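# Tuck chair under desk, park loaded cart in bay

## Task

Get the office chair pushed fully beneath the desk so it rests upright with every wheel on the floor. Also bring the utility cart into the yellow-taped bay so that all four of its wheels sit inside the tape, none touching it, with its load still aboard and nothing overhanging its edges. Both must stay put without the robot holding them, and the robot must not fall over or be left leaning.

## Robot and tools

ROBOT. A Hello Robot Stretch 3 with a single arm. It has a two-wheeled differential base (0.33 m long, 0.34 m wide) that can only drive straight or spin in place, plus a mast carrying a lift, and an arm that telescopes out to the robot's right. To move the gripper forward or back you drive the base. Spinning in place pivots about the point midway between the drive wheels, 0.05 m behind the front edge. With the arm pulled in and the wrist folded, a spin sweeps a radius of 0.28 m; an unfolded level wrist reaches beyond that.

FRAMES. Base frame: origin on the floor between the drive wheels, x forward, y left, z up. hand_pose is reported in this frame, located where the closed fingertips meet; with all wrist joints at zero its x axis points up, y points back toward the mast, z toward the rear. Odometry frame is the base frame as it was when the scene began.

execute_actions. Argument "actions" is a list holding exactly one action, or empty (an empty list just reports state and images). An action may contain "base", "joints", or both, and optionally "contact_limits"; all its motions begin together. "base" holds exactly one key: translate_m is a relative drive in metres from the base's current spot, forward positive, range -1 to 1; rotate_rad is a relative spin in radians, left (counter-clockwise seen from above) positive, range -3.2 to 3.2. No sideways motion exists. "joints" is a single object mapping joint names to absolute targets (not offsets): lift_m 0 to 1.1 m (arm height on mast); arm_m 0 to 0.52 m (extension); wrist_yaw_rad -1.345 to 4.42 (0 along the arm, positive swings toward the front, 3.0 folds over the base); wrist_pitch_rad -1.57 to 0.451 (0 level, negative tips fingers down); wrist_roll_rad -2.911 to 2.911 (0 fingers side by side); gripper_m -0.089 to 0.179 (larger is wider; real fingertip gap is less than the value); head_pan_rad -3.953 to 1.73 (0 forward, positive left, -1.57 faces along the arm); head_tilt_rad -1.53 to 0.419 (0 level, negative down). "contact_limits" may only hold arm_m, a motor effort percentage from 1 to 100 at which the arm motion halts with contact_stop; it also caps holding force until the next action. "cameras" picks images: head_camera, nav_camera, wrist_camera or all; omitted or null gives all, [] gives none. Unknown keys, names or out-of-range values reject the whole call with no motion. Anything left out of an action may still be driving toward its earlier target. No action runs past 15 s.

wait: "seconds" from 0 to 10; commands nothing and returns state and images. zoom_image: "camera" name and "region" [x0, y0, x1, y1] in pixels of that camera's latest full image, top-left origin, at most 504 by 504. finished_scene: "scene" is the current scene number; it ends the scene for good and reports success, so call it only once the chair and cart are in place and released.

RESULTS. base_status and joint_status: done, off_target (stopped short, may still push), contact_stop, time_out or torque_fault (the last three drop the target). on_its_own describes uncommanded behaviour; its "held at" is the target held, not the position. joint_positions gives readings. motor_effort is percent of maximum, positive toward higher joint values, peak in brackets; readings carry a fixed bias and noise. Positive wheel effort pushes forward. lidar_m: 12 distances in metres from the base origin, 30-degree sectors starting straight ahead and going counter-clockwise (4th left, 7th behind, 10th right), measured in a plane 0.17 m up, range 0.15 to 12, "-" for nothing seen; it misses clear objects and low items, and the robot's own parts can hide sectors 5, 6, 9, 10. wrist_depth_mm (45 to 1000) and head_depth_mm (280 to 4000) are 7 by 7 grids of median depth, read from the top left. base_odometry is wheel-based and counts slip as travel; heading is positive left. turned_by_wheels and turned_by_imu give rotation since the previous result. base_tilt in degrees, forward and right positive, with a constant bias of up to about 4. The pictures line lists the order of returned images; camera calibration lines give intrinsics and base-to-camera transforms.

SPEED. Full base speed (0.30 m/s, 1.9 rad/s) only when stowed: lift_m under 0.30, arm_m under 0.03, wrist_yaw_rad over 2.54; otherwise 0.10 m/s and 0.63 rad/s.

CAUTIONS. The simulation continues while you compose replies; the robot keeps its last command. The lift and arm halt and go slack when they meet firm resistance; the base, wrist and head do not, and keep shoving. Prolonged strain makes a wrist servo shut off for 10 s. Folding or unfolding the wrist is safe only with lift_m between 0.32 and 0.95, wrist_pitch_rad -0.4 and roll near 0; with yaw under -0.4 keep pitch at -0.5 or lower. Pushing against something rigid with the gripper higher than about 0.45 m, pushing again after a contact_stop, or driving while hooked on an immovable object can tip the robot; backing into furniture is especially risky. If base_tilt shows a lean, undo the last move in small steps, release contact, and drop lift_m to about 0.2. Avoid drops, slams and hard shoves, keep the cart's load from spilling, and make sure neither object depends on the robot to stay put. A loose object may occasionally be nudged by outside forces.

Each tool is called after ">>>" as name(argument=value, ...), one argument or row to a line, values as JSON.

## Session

>>> execute_actions(
  actions=[
    {"joints":{"head_tilt_rad":-0.8,"lift_m":0.27}},
  ],
)

Scene clock: 2.50 s.
base_odometry: x=+0.000 y=+0.000 heading=+0.000 (m, m, rad; odometry frame)
turned_by_wheels: +0.000 (rad since the last result)
turned_by_imu: -0.001 (rad since the last result)
base_tilt: forward=+0.0 right=-0.1 (deg)
lidar_m: 1.66 1.03 0.87 0.86 0.96 1.51 2.46 1.49 1.33 2.89 1.99 1.22
head_depth_mm: 1390 1580 1820 1753 1481 1290 1132 / 1412 1601 1836 1778 1493 1287 1136 / 1436 1630 1877 1782 1506 1299 1139 / 1452 1655 1925 1810 1516 1307 1150 / 1475 1692 1957 1819 1525 1312 1151 / 1506 1720 2010 1831 1528 1323 1158 / 1525 1671 1772 1749 1544 1331 1161
base_status: not commanded
joint_positions: lift_m=+0.271 arm_m=+0.000 wrist_yaw_rad=+2.905 wrist_pitch_rad=-0.611 wrist_roll_rad=+0.006 gripper_m=+0.037 head_pan_rad=-0.002 head_tilt_rad=-0.790
joint_status: all done
motor_effort: left_wheel=-1(0) right_wheel=+1(1) lift_m=+16(33) arm_m=+1(1) wrist_yaw_rad=-1(0) wrist_pitch_rad=+4(4) wrist_roll_rad=+0(0) gripper_m=+0(1) head_pan_rad=+0(0) head_tilt_rad=-4(36) (%)
hand_pose: x=+0.0248 y=+0.0453 z=+0.2428 quat_wxyz=(+0.292, +0.696, +0.131, +0.643) (m; base frame)
wrist_depth_mm: - 821 838 863 833 861 862 / 745 827 821 823 883 904 904 / 631 - 651 672 701 721 726 / 525 - 542 565 572 588 584 / 469 - - 492 488 495 500 / - - - - 424 429 435 / - - - 370 371 382 386
pictures: head_camera (sideways: a quarter turn clockwise sets it upright), nav_camera (sideways: a quarter turn counterclockwise sets it upright), wrist_camera
camera_calibration (this result's frames):
head_camera: T_world_to_cam=[[-0.700575, 0.0558311, -0.711391, 0.953521], [0.0198187, 0.998072, 0.0588129, -0.0664399], [0.713303, 0.027104, -0.700331, 0.860924], [0, 0, 0, 1]] pos_world=[0.0552305, -0.0102588, 1.28517]
nav_camera: T_world_to_cam=[[0.736577, -0.0114386, 0.676256, -0.842115], [-0.046045, -0.998385, 0.0332648, 0.0153744], [0.674784, -0.0556403, -0.735915, 0.914765], [0, 0, 0, 1]] pos_world=[0.00372163, 0.0566148, 1.24216]
wrist_camera: T_world_to_cam=[[0.968344, -0.244995, 0.0478305, -0.0341961], [-0.137159, -0.682311, -0.71808, 0.247999], [0.208561, 0.688788, -0.694315, 0.295677], [0, 0, 0, 1]] pos_world=[0.005462, -0.0428242, 0.385012]
Images, in order (width x height): head_camera 896x504, nav_camera 672x504, wrist_camera 644x364.

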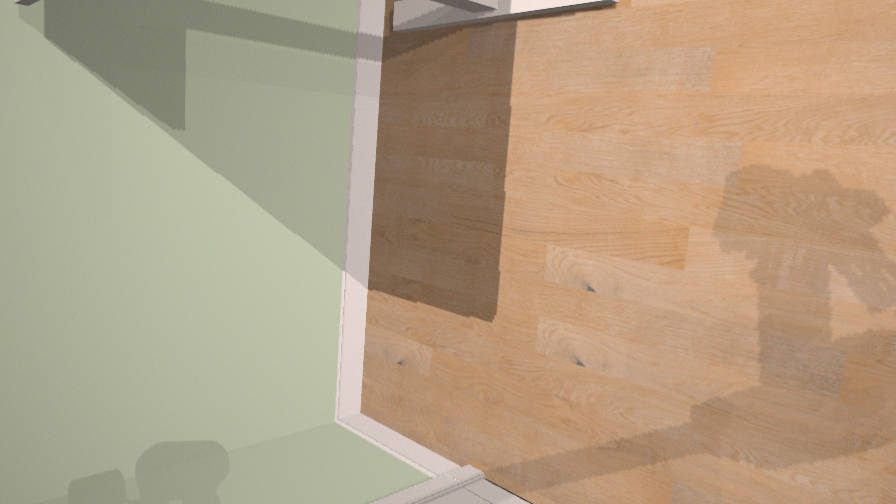

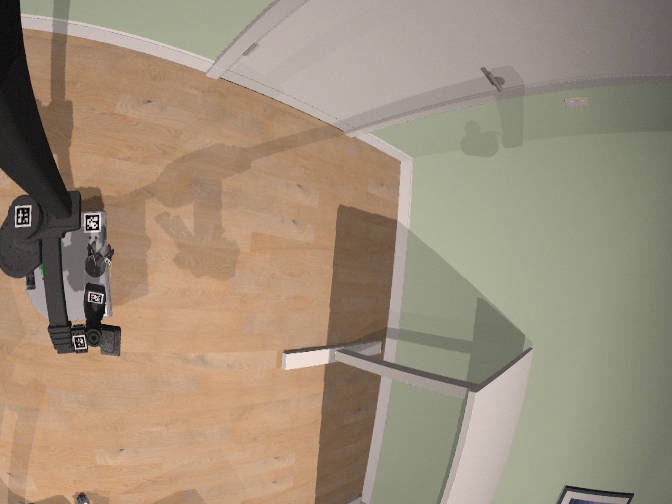

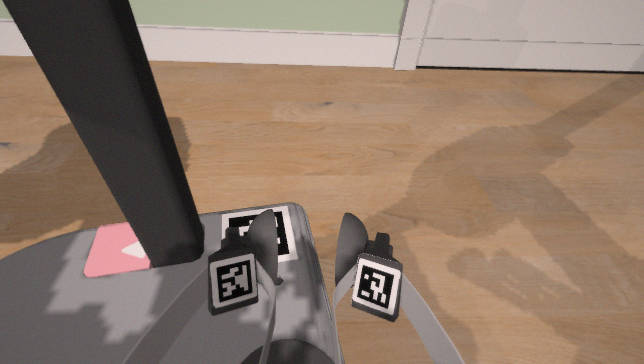

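>>> execute_actions(
  actions=[
    {"base":{"rotate_rad":-1.75}},
  ],
  cameras=["head_camera","nav_camera"],
)

>>> execute_actions(
  actions=[
    {"joints":{"head_pan_rad":-1.0}},
  ],
  cameras=["head_camera","nav_camera"],
)

Scene clock: 7.67 s.
base_odometry: x=+0.000 y=+0.000 heading=-1.750 (m, m, rad; odometry frame)
turned_by_wheels: -1.750 (rad since the last result)
turned_by_imu: -1.754 (rad since the last result)
base_tilt: forward=-0.1 right=+0.0 (deg)
lidar_m: 1.33 1.98 1.22 1.29 1.20 0.88 0.86 0.90 1.23 2.46 1.50 1.49
head_depth_mm: 2511 2586 1421 1726 1485 1281 1129 / 1355 1593 1387 1675 1490 1292 1133 / 1302 1481 1405 1714 1508 1302 1138 / 1288 1453 2071 1764 1517 1310 1147 / 2527 2733 2235 1829 1526 1314 1155 / 2513 2741 2259 1828 1543 1319 1159 / 2495 2760 2275 1840 1541 1335 1163
base_status: done
joint_positions: lift_m=+0.271 arm_m=+0.000 wrist_yaw_rad=+2.905 wrist_pitch_rad=-0.611 wrist_roll_rad=+0.006 gripper_m=+0.037 head_pan_rad=-0.002 head_tilt_rad=-0.791
joint_status: not commanded
motor_effort: left_wheel=+2(14) right_wheel=+0(3) lift_m=+16(16) arm_m=+0(0) wrist_yaw_rad=-1(0) wrist_pitch_rad=+4(4) wrist_roll_rad=+0(0) gripper_m=+0(0) head_pan_rad=+0(1) head_tilt_rad=-4(5) (%)
hand_pose: x=+0.0248 y=+0.0452 z=+0.2428 quat_wxyz=(+0.292, +0.696, +0.131, +0.643) (m; base frame)
wrist_depth_mm: - - - - - - - / 761 819 806 828 866 887 930 / 622 - 656 671 690 713 736 / 536 - 551 555 564 585 595 / 464 - - 480 487 498 500 / - - - - 423 432 441 / - - - 367 377 381 386
pictures: head_camera (sideways: a quarter turn clockwise sets it upright), nav_camera (sideways: a quarter turn counterclockwise sets it upright)
camera_calibration (this result's frames):
head_camera: T_world_to_cam=[[-0.701195, 0.0558326, -0.71078, 0.952729], [0.01987, 0.998072, 0.0587976, -0.0664202], [0.712693, 0.0271054, -0.700952, 0.861735], [0, 0, 0, 1]] pos_world=[0.0552159, -0.0102588, 1.28512]
nav_camera: T_world_to_cam=[[0.737166, -0.01144, 0.675614, -0.841282], [-0.0460161, -0.998385, 0.033303, 0.0153246], [0.674143, -0.0556389, -0.736503, 0.915534], [0, 0, 0, 1]] pos_world=[0.00366959, 0.0566149, 1.24216]
Images, in order (width x height): head_camera 896x504, nav_camera 672x504.

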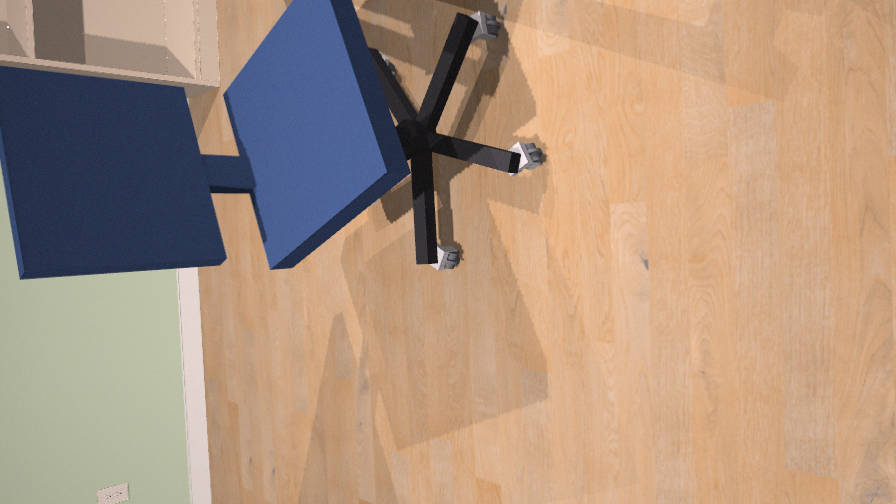

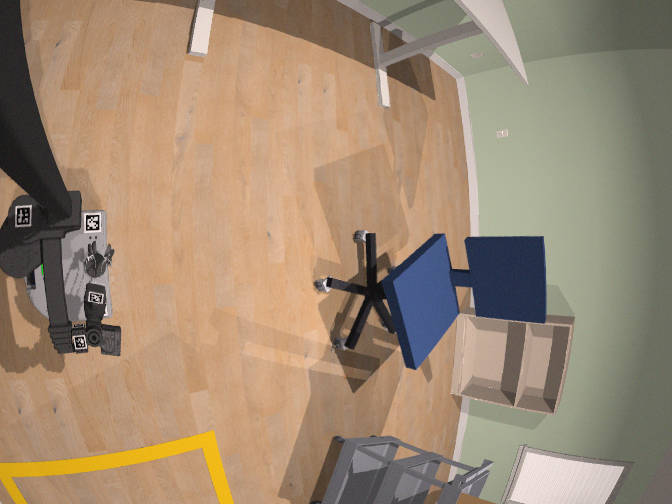

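Scene clock: 8.73 s.
base_odometry: x=+0.000 y=+0.000 heading=-1.750 (m, m, rad; odometry frame)
turned_by_wheels: +0.000 (rad since the last result)
turned_by_imu: +0.000 (rad since the last result)
base_tilt: forward=-0.1 right=+0.0 (deg)
lidar_m: 1.33 1.99 1.22 1.29 1.20 0.88 0.86 0.90 1.23 2.46 1.50 1.50
head_depth_mm: 2163 2446 2153 1756 1482 1294 1131 / 2298 2537 2180 1774 1497 1289 1135 / 2294 2539 2058 1784 1505 1297 1143 / 1683 1927 2034 1809 1515 1310 1143 / 1385 1872 1996 1805 1528 1317 1158 / 1373 1803 2064 1843 1533 1323 1159 / 2991 2887 2278 1852 1550 1328 1165
base_status: not commanded
joint_positions: lift_m=+0.271 arm_m=+0.000 wrist_yaw_rad=+2.905 wrist_pitch_rad=-0.611 wrist_roll_rad=+0.006 gripper_m=+0.037 head_pan_rad=-0.993 head_tilt_rad=-0.791
joint_status: all done
motor_effort: left_wheel=+1(2) right_wheel=+0(0) lift_m=+16(16) arm_m=+1(1) wrist_yaw_rad=-1(1) wrist_pitch_rad=+4(4) wrist_roll_rad=+0(0) gripper_m=+1(0) head_pan_rad=-3(40) head_tilt_rad=-4(4) (%)
hand_pose: x=+0.0248 y=+0.0452 z=+0.2428 quat_wxyz=(+0.292, +0.696, +0.131, +0.643) (m; base frame)
wrist_depth_mm: - - - - - - - / 759 810 823 854 894 914 952 / 619 - 660 662 690 705 720 / 527 - 558 558 568 589 589 / 467 - - 481 492 492 512 / - - - - 426 431 440 / - - - 369 374 383 386
pictures: head_camera (sideways: a quarter turn clockwise sets it upright), nav_camera (sideways: a quarter turn counterclockwise sets it upright)
camera_calibration (this result's frames):
head_camera: T_world_to_cam=[[-0.337761, 0.617016, -0.71078, 0.950512], [0.845575, 0.530609, 0.0587976, -0.0714571], [0.413426, -0.581158, -0.700952, 0.863561], [0, 0, 0, 1]] pos_world=[0.0244501, -0.0466999, 1.28512]
nav_camera: T_world_to_cam=[[0.394609, -0.622759, 0.675614, -0.839192], [-0.860172, -0.508915, 0.033303, 0.020291], [0.323091, -0.594286, -0.736503, 0.917675], [0, 0, 0, 1]] pos_world=[0.0521141, 0.0330736, 1.24216]
Images, in order (width x height): head_camera 896x504, nav_camera 672x504.

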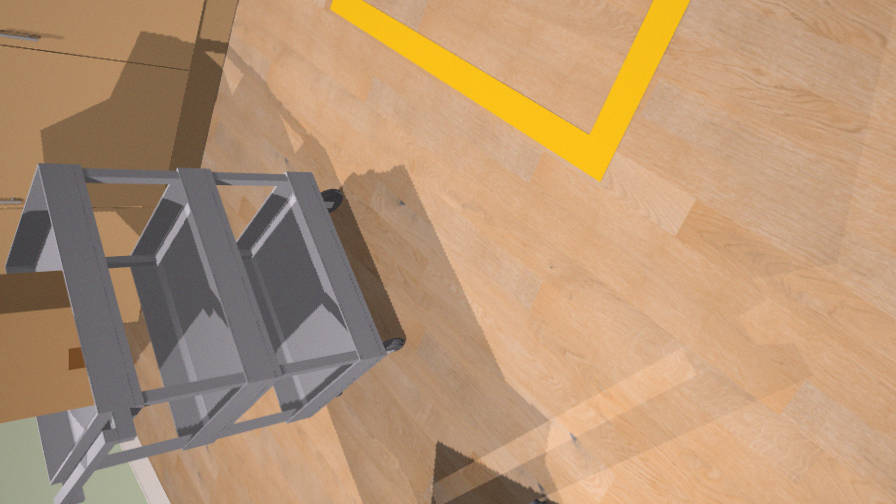

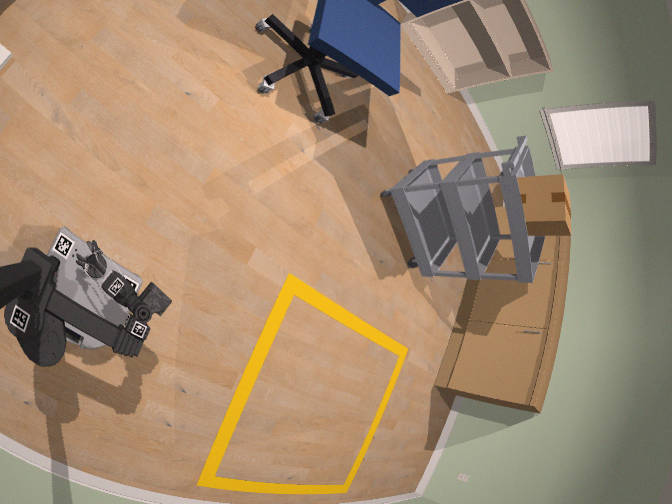

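>>> execute_actions(
  actions=[
    {"base":{"rotate_rad":0.29}},
  ],
  cameras=[],
)

>>> execute_actions(
  actions=[
    {"base":{"translate_m":1.0},"joints":{"wrist_pitch_rad":-0.4}},
  ],
  cameras=[],
)

>>> execute_actions(
  actions=[
    {"base":{"rotate_rad":-0.29},"joints":{"lift_m":0.62,"head_pan_rad":-1.5,"head_tilt_rad":-1.0,"gripper_m":0}},
  ],
  cameras=[],
)

>>> execute_actions(
  actions=[
    {"joints":{"wrist_yaw_rad":0,"arm_m":0.08}},
  ],
  cameras=["nav_camera"],
)

>>> execute_actions(
  actions=[
    {"base":{"translate_m":0.6}},
  ],
  cameras=["nav_camera"],
)

Scene clock: 20.30 s.
base_odometry: x=+0.000 y=+0.000 heading=-1.460 (m, m, rad; odometry frame)
turned_by_wheels: +0.290 (rad since the last result)
turned_by_imu: +0.290 (rad since the last result)
base_tilt: forward=-0.1 right=-0.1 (deg)
lidar_m: 2.89 1.89 1.22 1.66 0.96 0.86 0.86 1.02 1.83 1.68 1.49 1.33
head_depth_mm: 1469 1827 1970 1760 1484 1278 1133 / 1359 1805 1977 1769 1493 1295 1136 / 1379 1740 1942 1785 1509 1296 1144 / 3075 2663 2164 1796 1515 1300 1146 / 3008 2929 2246 1804 1524 1318 1154 / 2766 2796 2246 1834 1533 1322 1159 / 2602 2716 1465 1650 1506 1328 1163
base_status: done
joint_positions: lift_m=+0.271 arm_m=+0.000 wrist_yaw_rad=+2.905 wrist_pitch_rad=-0.611 wrist_roll_rad=+0.006 gripper_m=+0.037 head_pan_rad=-0.993 head_tilt_rad=-0.791
joint_status: not commanded
motor_effort: left_wheel=-3(11) right_wheel=+2(7) lift_m=+16(16) arm_m=+1(1) wrist_yaw_rad=+0(1) wrist_pitch_rad=+4(4) wrist_roll_rad=+0(0) gripper_m=+0(1) head_pan_rad=-3(3) head_tilt_rad=-4(4) (%)
hand_pose: x=+0.0248 y=+0.0452 z=+0.2428 quat_wxyz=(+0.292, +0.696, +0.131, +0.642) (m; base frame)
wrist_depth_mm: - - - - - - - / 745 820 808 835 871 897 947 / 618 - 648 670 699 709 720 / 517 - 550 563 574 593 595 / 458 - - 477 495 491 515 / - - - - 422 436 433 / - - - 369 375 378 385
pictures: none
No camera images: the call's "cameras" was empty. Leave "cameras" out to get every camera's image.

Scene clock: 25.23 s.
base_odometry: x=+0.110 y=-0.994 heading=-1.460 (m, m, rad; odometry frame)
turned_by_wheels: +0.000 (rad since the last result)
turned_by_imu: -0.004 (rad since the last result)
base_tilt: forward=-0.2 right=+0.0 (deg)
lidar_m: 1.93 1.11 1.37 1.10 1.06 1.79 1.82 2.14 1.48 1.33 0.63 1.92
head_depth_mm: 2908 2797 2146 1743 942 816 1076 / 2622 2793 2185 1130 951 841 1132 / 2166 2319 2065 1139 957 878 1140 / 2067 754 795 912 966 1239 1118 / 1920 2145 642 725 929 1290 1153 / 1738 1934 614 1775 1535 1324 1160 / 1736 1953 2140 1840 1540 1331 1164
base_status: done
joint_positions: lift_m=+0.271 arm_m=+0.000 wrist_yaw_rad=+2.905 wrist_pitch_rad=-0.422 wrist_roll_rad=+0.006 gripper_m=+0.037 head_pan_rad=-0.993 head_tilt_rad=-0.791
joint_status: all done
motor_effort: left_wheel=-2(9) right_wheel=+2(8) lift_m=+17(17) arm_m=+0(0) wrist_yaw_rad=-2(0) wrist_pitch_rad=+7(7) wrist_roll_rad=+0(0) gripper_m=+0(1) head_pan_rad=-3(3) head_tilt_rad=-4(5) (%)
hand_pose: x=+0.0313 y=+0.0723 z=+0.2825 quat_wxyz=(+0.229, +0.706, +0.065, +0.667) (m; base frame)
wrist_depth_mm: - - - - - - - / - - - - - - - / 858 - 951 - - - - / 686 - 729 743 779 783 776 / 567 - 610 590 616 631 636 / 471 - - 501 511 504 525 / - - - 424 434 441 444
pictures: none
No camera images: the call's "cameras" was empty. Leave "cameras" out to get every camera's image.

Scene clock: 29.23 s.
base_odometry: x=+0.110 y=-0.994 heading=-1.750 (m, m, rad; odometry frame)
turned_by_wheels: -0.290 (rad since the last result)
turned_by_imu: -0.292 (rad since the last result)
base_tilt: forward=+0.0 right=+0.0 (deg)
lidar_m: 1.93 1.94 1.11 1.37 1.42 1.86 1.79 1.89 2.56 1.34 0.63 1.87
head_depth_mm: 2368 1978 1704 1499 1332 - - / 2387 2004 1727 1499 1336 - 1124 / 1701 1921 1731 1513 1341 - - / 1435 1747 1727 1513 1303 1185 1113 / 1572 1827 1757 971 893 1220 1110 / 1546 1973 1752 977 880 1190 1114 / 2513 2086 1783 982 871 1213 1114
base_status: done
joint_positions: lift_m=+0.619 arm_m=+0.000 wrist_yaw_rad=+2.905 wrist_pitch_rad=-0.422 wrist_roll_rad=+0.006 gripper_m=+0.000 head_pan_rad=-1.493 head_tilt_rad=-0.988
joint_status: all done
motor_effort: left_wheel=+2(10) right_wheel=-1(4) lift_m=+69(71) arm_m=+1(1) wrist_yaw_rad=+0(0) wrist_pitch_rad=+6(6) wrist_roll_rad=+0(0) gripper_m=-2(78) head_pan_rad=-3(27) head_tilt_rad=-6(20) (%)
hand_pose: x=+0.0313 y=+0.0723 z=+0.6310 quat_wxyz=(+0.229, +0.706, +0.065, +0.667) (m; base frame)
wrist_depth_mm: - - - - - - - / - - - - - - - / 847 - - - - - - / 950 - - - - - - / - - - - - - - / 843 - 931 - 975 934 974 / 752 767 768 782 814 796 812
pictures: none
No camera images: the call's "cameras" was empty. Leave "cameras" out to get every camera's image.

Scene clock: 31.67 s.
base_odometry: x=+0.110 y=-0.994 heading=-1.750 (m, m, rad; odometry frame)
turned_by_wheels: +0.000 (rad since the last result)
turned_by_imu: -0.001 (rad since the last result)
base_tilt: forward=-0.1 right=+0.1 (deg)
lidar_m: 1.93 1.95 1.11 1.37 1.42 1.87 1.79 1.89 2.57 1.33 0.63 1.86
head_depth_mm: 2388 1996 1708 1491 1367 - - / 2397 1997 1722 1497 1388 1172 1124 / 1678 1911 1735 1541 - 1197 - / 1436 1752 1736 1511 1288 1213 1108 / 1575 1812 1745 971 894 1215 1111 / 1531 1979 1764 977 884 1193 1115 / 2513 2074 1776 984 872 1211 1116
base_status: not commanded
joint_positions: lift_m=+0.619 arm_m=+0.080 wrist_yaw_rad=+0.001 wrist_pitch_rad=-0.422 wrist_roll_rad=+0.006 gripper_m=+0.000 head_pan_rad=-1.493 head_tilt_rad=-0.988
joint_status: all done
motor_effort: left_wheel=+2(2) right_wheel=-1(0) lift_m=+69(69) arm_m=+5(5) wrist_yaw_rad=-1(3) wrist_pitch_rad=+7(7) wrist_roll_rad=+0(0) gripper_m=-2(2) head_pan_rad=-3(3) head_tilt_rad=-6(5) (%)
hand_pose: x=-0.0212 y=-0.4486 z=+0.6310 quat_wxyz=(+0.690, +0.148, -0.693, -0.148) (m; base frame)
wrist_depth_mm: - - - - - - - / - - - - - - - / - - - - - - - / 488 495 - - - - - / 395 409 - - - - - / 333 337 912 - 944 977 948 / 287 290 737 768 787 825 800
pictures: nav_camera (sideways: a quarter turn counterclockwise sets it upright)
camera_calibration (this result's frames):
nav_camera: T_world_to_cam=[[0.0567452, -0.853532, 0.517941, -0.631705], [-0.998294, -0.041348, 0.0412336, 0.0108183], [-0.0137784, -0.519397, -0.854422, 1.07304], [0, 0, 0, 1]] pos_world=[0.0614309, 0.0186028, 1.24357]
Images, in order (width x height): nav_camera 672x504.

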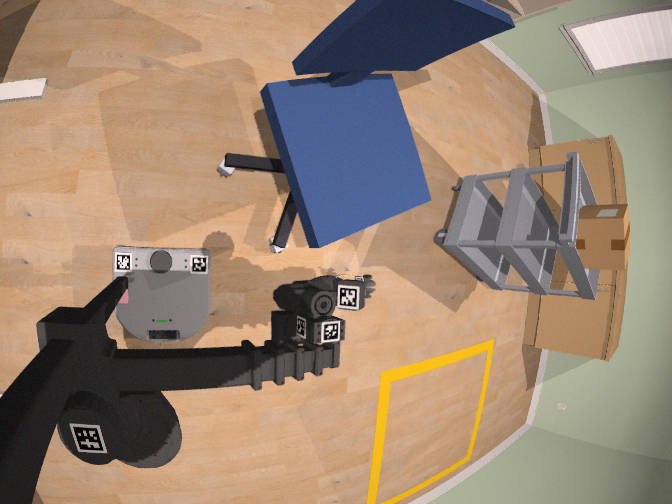

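Scene clock: 38.77 s.
base_odometry: x=+0.004 y=-1.584 heading=-1.750 (m, m, rad; odometry frame)
turned_by_wheels: +0.000 (rad since the last result)
turned_by_imu: -0.005 (rad since the last result)
base_tilt: forward=+0.0 right=-0.1 (deg)
lidar_m: 1.33 1.38 1.43 0.92 1.42 1.47 2.38 2.51 0.55 1.43 1.84 1.38
head_depth_mm: 1497 1753 1685 945 870 - - / 1523 1813 1719 953 874 1169 1124 / 592 526 704 779 - 1196 - / 2446 1944 450 604 1292 1212 1113 / 2467 2042 1742 1530 1362 1223 1112 / 2493 2072 1770 1536 1371 1222 1112 / 2567 2075 1772 1544 1377 1233 1123
base_status: done
joint_positions: lift_m=+0.619 arm_m=+0.080 wrist_yaw_rad=-0.022 wrist_pitch_rad=-0.418 wrist_roll_rad=+0.006 gripper_m=+0.000 head_pan_rad=-1.493 head_tilt_rad=-0.988
joint_status: not commanded
on_its_own: wrist_yaw_rad is at rest, and its effort (+15) is outside its rest range (-12 to +12)
motor_effort: left_wheel=-5(12) right_wheel=+6(14) lift_m=+68(69) arm_m=+2(4) wrist_yaw_rad=+15(16) wrist_pitch_rad=+5(6) wrist_roll_rad=+0(0) gripper_m=-5(5) head_pan_rad=-3(3) head_tilt_rad=-5(6) (%)
hand_pose: x=-0.0265 y=-0.4492 z=+0.6319 quat_wxyz=(+0.688, +0.139, -0.695, -0.155) (m; base frame)
wrist_depth_mm: - 62 100 293 - - - / - 64 105 339 - - - / - 66 110 396 - - - / - 68 115 509 - - - / - 70 119 440 431 447 456 / - 72 105 - 359 362 371 / - 71 157 299 306 308 320
pictures: nav_camera (sideways: a quarter turn counterclockwise sets it upright)
camera_calibration (this result's frames):
nav_camera: T_world_to_cam=[[0.0563288, -0.853615, 0.51785, -0.631583], [-0.998314, -0.0408603, 0.0412375, 0.0108134], [-0.0140415, -0.519299, -0.854477, 1.07312], [0, 0, 0, 1]] pos_world=[0.0614395, 0.0185818, 1.24357]
Images, in order (width x height): nav_camera 672x504.

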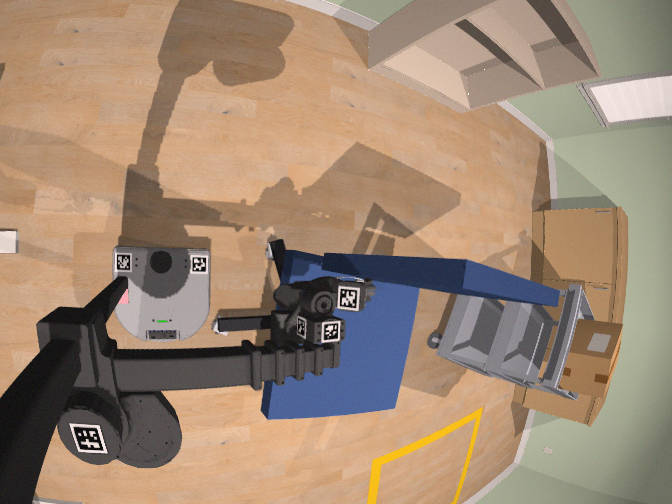

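>>> execute_actions(
  actions=[
    {"joints":{"wrist_yaw_rad":1.2}},
  ],
  cameras=["nav_camera"],
)

>>> execute_actions(
  actions=[
    {"joints":{"arm_m":0.46}},
  ],
  cameras=["nav_camera"],
)

Scene clock: 46.40 s.
base_odometry: x=+0.004 y=-1.584 heading=-1.750 (m, m, rad; odometry frame)
turned_by_wheels: +0.000 (rad since the last result)
turned_by_imu: -0.047 (rad since the last result)
base_tilt: forward=-0.1 right=+0.1 (deg)
lidar_m: 1.34 1.37 1.45 0.92 1.41 1.47 2.37 2.46 1.41 0.49 1.93 1.38
head_depth_mm: 1513 1748 1707 945 869 - - / 1526 1799 1721 955 881 794 1125 / 1453 1755 1731 959 880 1107 - / 651 758 901 960 886 1216 1111 / 601 631 731 921 901 1205 1106 / 2506 542 614 721 1340 1233 1113 / 2502 503 549 1529 1374 1231 1117
base_status: not commanded
joint_positions: lift_m=+0.619 arm_m=+0.080 wrist_yaw_rad=+1.199 wrist_pitch_rad=-0.424 wrist_roll_rad=+0.006 gripper_m=+0.000 head_pan_rad=-1.493 head_tilt_rad=-0.988
joint_status: all done
motor_effort: left_wheel=+0(21) right_wheel=+1(24) lift_m=+68(68) arm_m=+2(2) wrist_yaw_rad=+1(68) wrist_pitch_rad=+7(12) wrist_roll_rad=+0(0) gripper_m=-2(11) head_pan_rad=-3(3) head_tilt_rad=-6(5) (%)
hand_pose: x=+0.1870 y=-0.3063 z=+0.6306 quat_wxyz=(+0.654, +0.513, -0.489, +0.265) (m; base frame)
wrist_depth_mm: 924 - - - - 165 160 / - - - - - 176 173 / - - - - - 191 187 / - - - - - 210 202 / - - - - - 233 223 / 865 858 939 - 915 947 314 / 746 761 777 773 304 309 293
pictures: nav_camera (sideways: a quarter turn counterclockwise sets it upright)
camera_calibration (this result's frames):
nav_camera: T_world_to_cam=[[0.0563293, -0.853615, 0.51785, -0.631583], [-0.998314, -0.0408609, 0.0412375, 0.0108134], [-0.0140412, -0.519299, -0.854477, 1.07312], [0, 0, 0, 1]] pos_world=[0.0614395, 0.0185818, 1.24357]
Images, in order (width x height): nav_camera 672x504.

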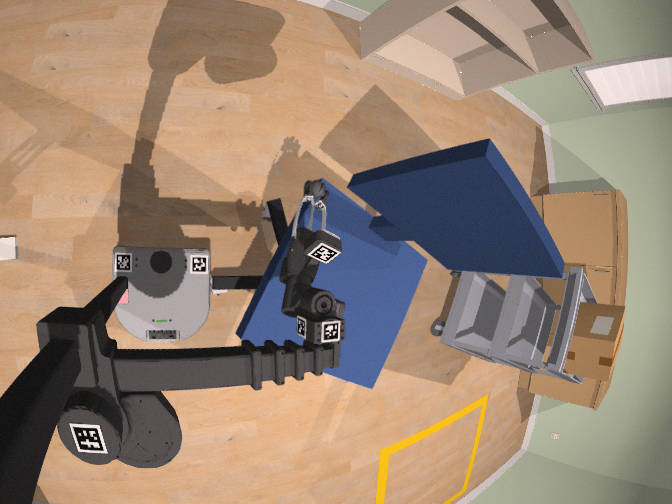

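Scene clock: 50.40 s.
base_odometry: x=+0.004 y=-1.584 heading=-1.750 (m, m, rad; odometry frame)
turned_by_wheels: +0.000 (rad since the last result)
turned_by_imu: -0.001 (rad since the last result)
base_tilt: forward=+0.0 right=+0.1 (deg)
lidar_m: 1.34 1.37 1.44 0.92 1.41 1.47 2.38 2.48 1.41 0.49 1.93 1.38
head_depth_mm: 643 762 1014 949 - - - / 644 734 1010 947 849 1169 1125 / 646 745 1011 959 851 1126 - / 647 767 1045 962 857 1179 1112 / 648 784 1684 1452 891 1192 1106 / 2493 2077 1762 1531 1363 1223 1111 / 2517 2079 1775 1546 1370 1236 1116
base_status: not commanded
joint_positions: lift_m=+0.619 arm_m=+0.460 wrist_yaw_rad=+1.201 wrist_pitch_rad=-0.423 wrist_roll_rad=+0.006 gripper_m=+0.000 head_pan_rad=-1.493 head_tilt_rad=-0.988
joint_status: all done
motor_effort: left_wheel=-1(7) right_wheel=+1(11) lift_m=+67(68) arm_m=+4(7) wrist_yaw_rad=-1(14) wrist_pitch_rad=+7(13) wrist_roll_rad=+0(0) gripper_m=-3(3) head_pan_rad=-2(3) head_tilt_rad=-5(5) (%)
hand_pose: x=+0.1872 y=-0.6856 z=+0.6307 quat_wxyz=(+0.653, +0.514, -0.488, +0.266) (m; base frame)
wrist_depth_mm: 934 - - - 95 69 55 / - - - - 99 71 56 / - - - - 103 73 57 / - - - - 107 76 59 / - - - - 112 79 60 / 885 844 933 - 113 81 62 / 756 762 753 781 116 84 64
pictures: nav_camera (sideways: a quarter turn counterclockwise sets it upright)
camera_calibration (this result's frames):
nav_camera: T_world_to_cam=[[0.0563286, -0.853622, 0.517838, -0.631568], [-0.998314, -0.04086, 0.041238, 0.0108127], [-0.0140428, -0.519288, -0.854484, 1.07313], [0, 0, 0, 1]] pos_world=[0.0614395, 0.0185825, 1.24357]
Images, in order (width x height): nav_camera 672x504.

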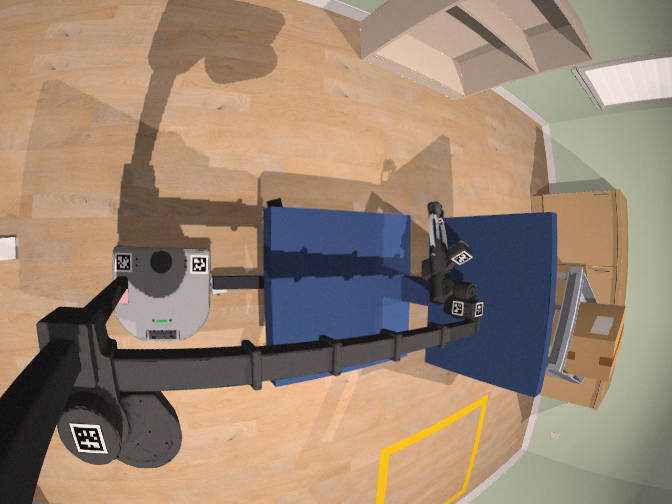

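>>> execute_actions(
  actions=[
    {"joints":{"arm_m":0,"wrist_yaw_rad":1.6,"wrist_pitch_rad":0}},
  ],
  cameras=[],
)

>>> execute_actions(
  actions=[
    {"joints":{"lift_m":0.13}},
  ],
  cameras=[],
)

>>> execute_actions(
  actions=[
    {"joints":{"wrist_yaw_rad":0,"gripper_m":0.17}},
  ],
  cameras=["wrist_camera","nav_camera"],
)

Scene clock: 61.07 s.
base_odometry: x=+0.004 y=-1.584 heading=-1.750 (m, m, rad; odometry frame)
turned_by_wheels: +0.000 (rad since the last result)
turned_by_imu: -0.002 (rad since the last result)
base_tilt: forward=+0.0 right=+0.0 (deg)
lidar_m: 1.34 1.37 1.44 0.92 1.41 1.46 2.38 2.47 1.41 0.49 1.93 1.38
head_depth_mm: 645 763 1017 946 844 - - / 645 765 996 954 848 - 1124 / 648 764 931 958 856 - - / 648 766 935 962 857 808 1104 / 648 786 1684 1458 890 810 1100 / 2497 2073 1756 1539 1365 1235 1113 / 2541 2097 1772 1548 1375 1252 1118
base_status: not commanded
joint_positions: lift_m=+0.619 arm_m=+0.001 wrist_yaw_rad=+1.600 wrist_pitch_rad=-0.026 wrist_roll_rad=+0.006 gripper_m=+0.000 head_pan_rad=-1.493 head_tilt_rad=-0.988
joint_status: all done
motor_effort: left_wheel=+0(1) right_wheel=+1(1) lift_m=+67(67) arm_m=-3(4) wrist_yaw_rad=-1(3) wrist_pitch_rad=+8(8) wrist_roll_rad=+0(0) gripper_m=-3(3) head_pan_rad=-3(3) head_tilt_rad=-5(5) (%)
hand_pose: x=+0.2340 y=-0.1382 z=+0.7271 quat_wxyz=(+0.498, +0.515, -0.487, +0.499) (m; base frame)
wrist_depth_mm: - - - - - - - / - - - - - - - / - - - - - - - / - - - - - - - / - - - - - - - / - - - - - - - / - - - - - - -
pictures: none
No camera images: the call's "cameras" was empty. Leave "cameras" out to get every camera's image.

Scene clock: 66.37 s.
base_odometry: x=+0.004 y=-1.584 heading=-1.750 (m, m, rad; odometry frame)
turned_by_wheels: +0.000 (rad since the last result)
turned_by_imu: -0.001 (rad since the last result)
base_tilt: forward=-0.1 right=-0.1 (deg)
lidar_m: 1.34 1.38 1.45 0.93 1.41 1.47 2.38 2.47 1.41 0.49 1.94 1.38
head_depth_mm: 646 762 1023 947 843 1162 1100 / 645 762 994 955 849 1170 - / 647 765 932 961 851 1120 - / 648 767 935 967 858 1181 1086 / 648 785 1690 1457 889 1188 1108 / 2498 2078 1765 1536 1367 1227 1108 / 2539 2079 1767 1552 1372 1228 1113
base_status: not commanded
joint_positions: lift_m=+0.131 arm_m=+0.001 wrist_yaw_rad=+1.600 wrist_pitch_rad=-0.025 wrist_roll_rad=+0.006 gripper_m=+0.000 head_pan_rad=-1.493 head_tilt_rad=-0.988
joint_status: all done
motor_effort: left_wheel=+1(0) right_wheel=+1(0) lift_m=+16(58) arm_m=-3(3) wrist_yaw_rad=-1(1) wrist_pitch_rad=+7(8) wrist_roll_rad=+0(0) gripper_m=-3(1) head_pan_rad=-3(3) head_tilt_rad=-6(5) (%)
hand_pose: x=+0.2341 y=-0.1382 z=+0.2391 quat_wxyz=(+0.498, +0.515, -0.487, +0.500) (m; base frame)
wrist_depth_mm: - - - - - - - / - - - - - - - / - - - - - - - / - - - - - - - / 824 835 891 - 955 - - / 577 593 634 - 654 660 682 / 440 457 456 476 480 482 511
pictures: none
No camera images: the call's "cameras" was empty. Leave "cameras" out to get every camera's image.

Scene clock: 68.57 s.
base_odometry: x=+0.004 y=-1.584 heading=-1.750 (m, m, rad; odometry frame)
turned_by_wheels: +0.000 (rad since the last result)
turned_by_imu: -0.001 (rad since the last result)
base_tilt: forward=-0.1 right=-0.1 (deg)
lidar_m: 1.34 1.37 1.44 0.92 1.41 1.46 2.38 2.47 1.41 0.49 1.94 1.38
head_depth_mm: 645 762 1019 949 842 1164 1099 / 645 763 997 952 847 1172 - / 646 763 930 957 851 1065 - / 648 765 937 965 857 1185 1111 / 648 784 1681 1456 890 1188 1104 / 2520 2061 1769 1545 1370 1224 1108 / 2518 2086 1781 1553 1373 1229 1118
base_status: not commanded
joint_positions: lift_m=+0.131 arm_m=+0.001 wrist_yaw_rad=+0.002 wrist_pitch_rad=-0.025 wrist_roll_rad=+0.006 gripper_m=+0.170 head_pan_rad=-1.493 head_tilt_rad=-0.988
joint_status: all done
motor_effort: left_wheel=+0(0) right_wheel=+1(1) lift_m=+16(16) arm_m=-3(3) wrist_yaw_rad=-1(2) wrist_pitch_rad=+8(8) wrist_roll_rad=+0(0) gripper_m=+0(83) head_pan_rad=-2(3) head_tilt_rad=-6(6) (%)
hand_pose: x=-0.0210 y=-0.4012 z=+0.2391 quat_wxyz=(+0.705, +0.010, -0.709, -0.009) (m; base frame)
wrist_depth_mm: - - 339 243 236 272 295 / - - - - - - - / - - - - - - - / - - - - - - - / 838 878 915 761 883 - - / - 593 514 315 453 - 678 / 427 451 464 272 288 472 519
pictures: nav_camera (sideways: a quarter turn counterclockwise sets it upright), wrist_camera
camera_calibration (this result's frames):
nav_camera: T_world_to_cam=[[0.0563285, -0.853622, 0.517838, -0.631568], [-0.998314, -0.0408599, 0.041238, 0.0108127], [-0.0140429, -0.519288, -0.854484, 1.07313], [0, 0, 0, 1]] pos_world=[0.0614395, 0.0185825, 1.24357]
wrist_camera: T_world_to_cam=[[-0.998863, 0.0334335, 0.0339848, -0.0253621], [-0.0273345, 0.182403, -0.982844, 0.346905], [-0.0390588, -0.982655, -0.181282, -0.188323], [0, 0, 0, 1]] pos_world=[-0.0232065, -0.247486, 0.307676]
Images, in order (width x height): nav_camera 672x504, wrist_camera 644x364.

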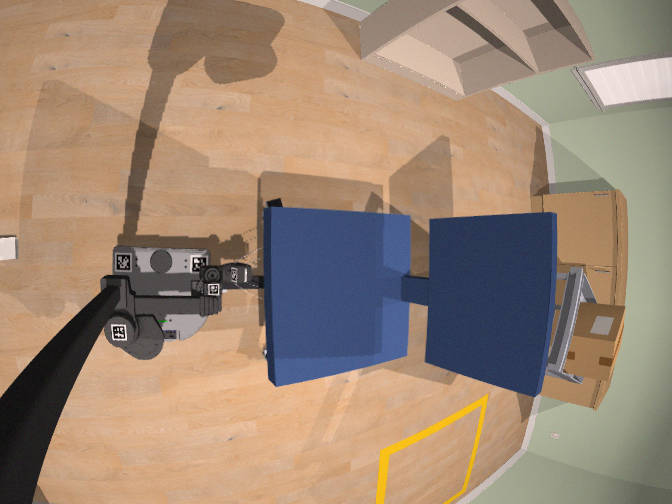

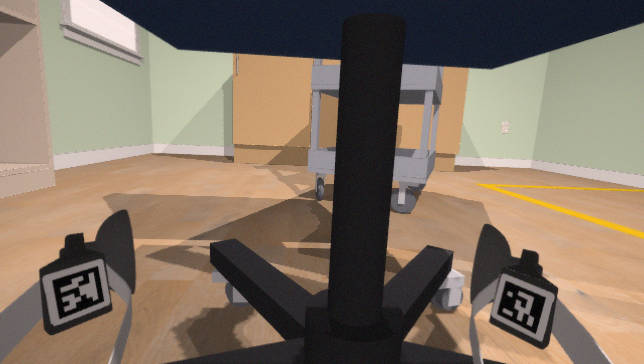

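>>> execute_actions(
  actions=[
    {"base":{"translate_m":-0.04},"joints":{"arm_m":0.19}},
  ],
  cameras=[],
)

>>> execute_actions(
  actions=[
    {"base":{"translate_m":-0.5}},
  ],
  cameras=["nav_camera"],
)

>>> execute_actions(
  actions=[
    {"base":{"translate_m":0.03},"joints":{"arm_m":0}},
  ],
  cameras=[],
)

>>> execute_actions(
  actions=[
    {"joints":{"wrist_yaw_rad":1.57}},
  ],
  cameras=["nav_camera"],
)

Scene clock: 77.03 s.
base_odometry: x=+0.011 y=-1.545 heading=-1.750 (m, m, rad; odometry frame)
turned_by_wheels: +0.000 (rad since the last result)
turned_by_imu: -0.001 (rad since the last result)
base_tilt: forward=-0.2 right=+0.1 (deg)
lidar_m: 1.38 1.42 1.44 0.92 1.41 1.44 2.34 2.43 1.40 0.49 1.98 1.41
head_depth_mm: 646 764 1606 952 841 1163 1101 / 648 763 1024 950 848 1152 - / 648 766 935 957 851 1111 - / 650 765 939 966 855 1177 1114 / 650 767 1041 969 862 1191 1108 / 2301 2014 1761 1534 1364 1217 1111 / 2519 2079 1780 1557 1365 1234 1118
base_status: done
joint_positions: lift_m=+0.131 arm_m=+0.190 wrist_yaw_rad=+0.000 wrist_pitch_rad=-0.025 wrist_roll_rad=+0.006 gripper_m=+0.170 head_pan_rad=-1.493 head_tilt_rad=-0.988
joint_status: all done
motor_effort: left_wheel=+1(5) right_wheel=+1(3) lift_m=+16(16) arm_m=+5(2) wrist_yaw_rad=-1(2) wrist_pitch_rad=+7(7) wrist_roll_rad=+0(0) gripper_m=+0(0) head_pan_rad=-3(2) head_tilt_rad=-5(5) (%)
hand_pose: x=-0.0214 y=-0.5902 z=+0.2391 quat_wxyz=(+0.705, +0.009, -0.709, -0.009) (m; base frame)
wrist_depth_mm: - - 64 55 60 305 - / - - 66 57 63 - - / - - 68 58 66 - - / - - 69 60 70 - - / 830 857 71 62 75 - - / - 592 73 63 568 - 680 / 426 308 76 65 287 358 505
pictures: none
No camera images: the call's "cameras" was empty. Leave "cameras" out to get every camera's image.

Scene clock: 83.07 s.
base_odometry: x=+0.099 y=-1.053 heading=-1.750 (m, m, rad; odometry frame)
turned_by_wheels: +0.000 (rad since the last result)
turned_by_imu: +0.001 (rad since the last result)
base_tilt: forward=-0.1 right=+0.1 (deg)
lidar_m: 1.88 1.93 1.06 1.35 1.07 1.83 1.84 1.91 2.54 0.58 1.52 1.83
head_depth_mm: 2365 1980 1695 1499 1329 1195 1101 / 2407 1999 1721 953 1273 1198 - / 813 982 1097 958 888 1172 - / 762 895 1083 965 884 1185 1114 / 738 866 1044 973 872 1222 1108 / 715 833 1057 978 879 1222 1114 / 696 806 1695 1521 1372 1232 1116
base_status: done
joint_positions: lift_m=+0.131 arm_m=+0.190 wrist_yaw_rad=+0.140 wrist_pitch_rad=-0.024 wrist_roll_rad=+0.006 gripper_m=+0.170 head_pan_rad=-1.493 head_tilt_rad=-0.988
joint_status: not commanded
on_its_own: wrist_yaw_rad is held at +0.122, not at your +0.000, by its stall guard, which is not easing now; wrist_yaw_rad is at rest, and its effort (-13) is outside its rest range (-12 to +12)
motor_effort: left_wheel=+4(29) right_wheel=-3(33) lift_m=+16(17) arm_m=+3(4) wrist_yaw_rad=-13(59) wrist_pitch_rad=+7(8) wrist_roll_rad=+0(0) gripper_m=-4(5) head_pan_rad=-3(4) head_tilt_rad=-5(6) (%)
hand_pose: x=+0.0141 y=-0.5879 z=+0.2394 quat_wxyz=(+0.704, +0.058, -0.707, +0.041) (m; base frame)
wrist_depth_mm: - 149 272 327 318 - - / - 154 - - - - - / - 157 - - - - - / - 162 - - - - - / 860 166 870 932 921 - - / - 171 596 467 646 - 690 / 389 176 289 433 476 466 508
pictures: nav_camera (sideways: a quarter turn counterclockwise sets it upright)
camera_calibration (this result's frames):
nav_camera: T_world_to_cam=[[0.0563303, -0.853644, 0.517802, -0.631521], [-0.998313, -0.0408617, 0.0412395, 0.0108108], [-0.0140455, -0.519252, -0.854506, 1.07315], [0, 0, 0, 1]] pos_world=[0.0614393, 0.018585, 1.24357]
Images, in order (width x height): nav_camera 672x504.

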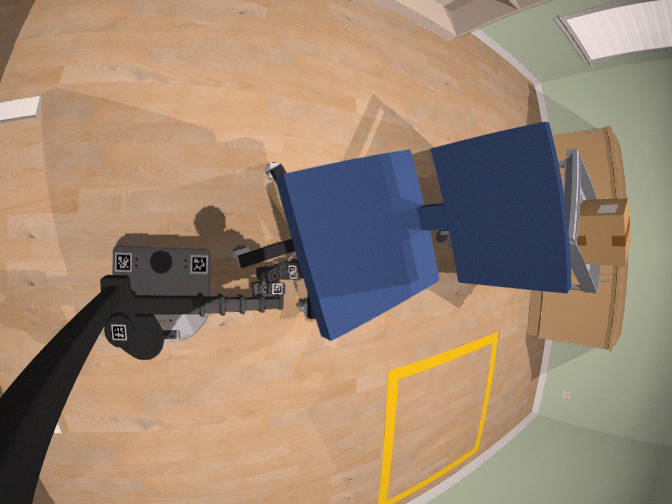

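Scene clock: 85.70 s.
base_odometry: x=+0.094 y=-1.082 heading=-1.750 (m, m, rad; odometry frame)
turned_by_wheels: +0.000 (rad since the last result)
turned_by_imu: -0.001 (rad since the last result)
base_tilt: forward=+0.0 right=-0.1 (deg)
lidar_m: 1.85 1.90 1.05 1.35 1.09 1.83 1.87 1.95 2.58 0.58 1.53 1.81
head_depth_mm: 2368 1991 1711 1493 1303 1195 1099 / 2413 1996 1726 950 1271 1204 - / 775 924 1095 961 892 1212 - / 751 885 1062 964 877 1203 1114 / 727 854 1046 969 863 1220 1109 / 706 824 1057 994 911 1213 1105 / 686 795 1739 1545 1373 1231 1115
base_status: done
joint_positions: lift_m=+0.131 arm_m=+0.001 wrist_yaw_rad=+0.123 wrist_pitch_rad=-0.024 wrist_roll_rad=+0.006 gripper_m=+0.170 head_pan_rad=-1.493 head_tilt_rad=-0.988
joint_status: all done
on_its_own: wrist_yaw_rad is held at +0.122, not at your +0.000, by its stall guard, which is not easing now
motor_effort: left_wheel=+0(11) right_wheel=+0(4) lift_m=+16(16) arm_m=-4(4) wrist_yaw_rad=-1(14) wrist_pitch_rad=+7(7) wrist_roll_rad=+1(0) gripper_m=-2(4) head_pan_rad=-3(3) head_tilt_rad=-5(5) (%)
hand_pose: x=+0.0098 y=-0.3994 z=+0.2394 quat_wxyz=(+0.704, +0.052, -0.707, +0.035) (m; base frame)
wrist_depth_mm: - 356 276 264 284 303 - / - - - 442 - - - / - - - - - - - / - - - - - - - / 840 886 815 844 989 - - / - 562 360 384 653 - 691 / 281 312 335 363 358 347 504
pictures: none
No camera images: the call's "cameras" was empty. Leave "cameras" out to get every camera's image.

Scene clock: 87.40 s.
base_odometry: x=+0.094 y=-1.082 heading=-1.750 (m, m, rad; odometry frame)
turned_by_wheels: +0.000 (rad since the last result)
turned_by_imu: +0.000 (rad since the last result)
base_tilt: forward=+0.0 right=+0.0 (deg)
lidar_m: 1.84 1.89 1.05 1.35 1.09 1.83 1.87 1.95 2.58 0.58 1.53 1.80
head_depth_mm: 2373 1986 1695 1493 1304 1196 1101 / 2392 1997 1720 953 1272 1201 - / 774 924 1098 957 892 1188 - / 751 884 1060 965 880 1217 1087 / 727 854 1044 971 863 1221 1106 / 706 824 1057 992 912 1219 1117 / 685 796 1742 1547 1381 1232 1116
base_status: not commanded
joint_positions: lift_m=+0.131 arm_m=+0.001 wrist_yaw_rad=+1.568 wrist_pitch_rad=-0.024 wrist_roll_rad=+0.006 gripper_m=+0.170 head_pan_rad=-1.493 head_tilt_rad=-0.988
joint_status: all done
motor_effort: left_wheel=+1(1) right_wheel=+1(0) lift_m=+16(16) arm_m=-2(3) wrist_yaw_rad=+1(2) wrist_pitch_rad=+7(7) wrist_roll_rad=+0(0) gripper_m=-1(0) head_pan_rad=-2(3) head_tilt_rad=-6(5) (%)
hand_pose: x=+0.2342 y=-0.1463 z=+0.2394 quat_wxyz=(+0.505, +0.507, -0.496, +0.492) (m; base frame)
wrist_depth_mm: - - - - - - - / - - - - - - - / - - - - - - - / - - - - - - - / 849 882 899 911 951 - - / - 593 613 624 647 - 681 / 423 446 465 475 481 466 507
pictures: nav_camera (sideways: a quarter turn counterclockwise sets it upright)
camera_calibration (this result's frames):
nav_camera: T_world_to_cam=[[0.0563303, -0.853644, 0.517802, -0.631521], [-0.998313, -0.0408617, 0.0412395, 0.0108108], [-0.0140456, -0.519252, -0.854506, 1.07315], [0, 0, 0, 1]] pos_world=[0.0614393, 0.018585, 1.24357]
Images, in order (width x height): nav_camera 672x504.

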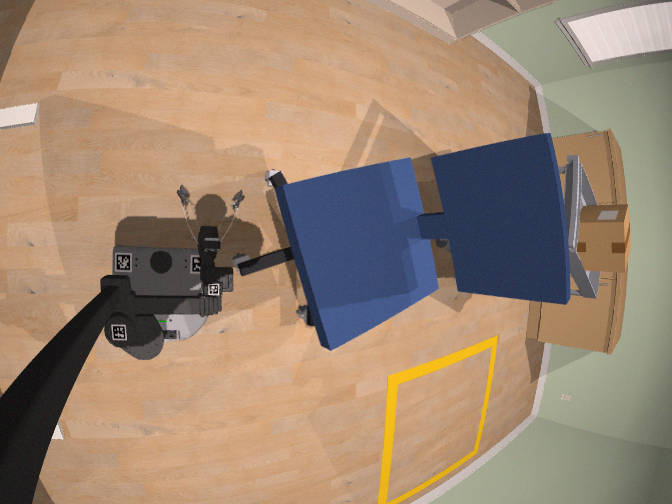

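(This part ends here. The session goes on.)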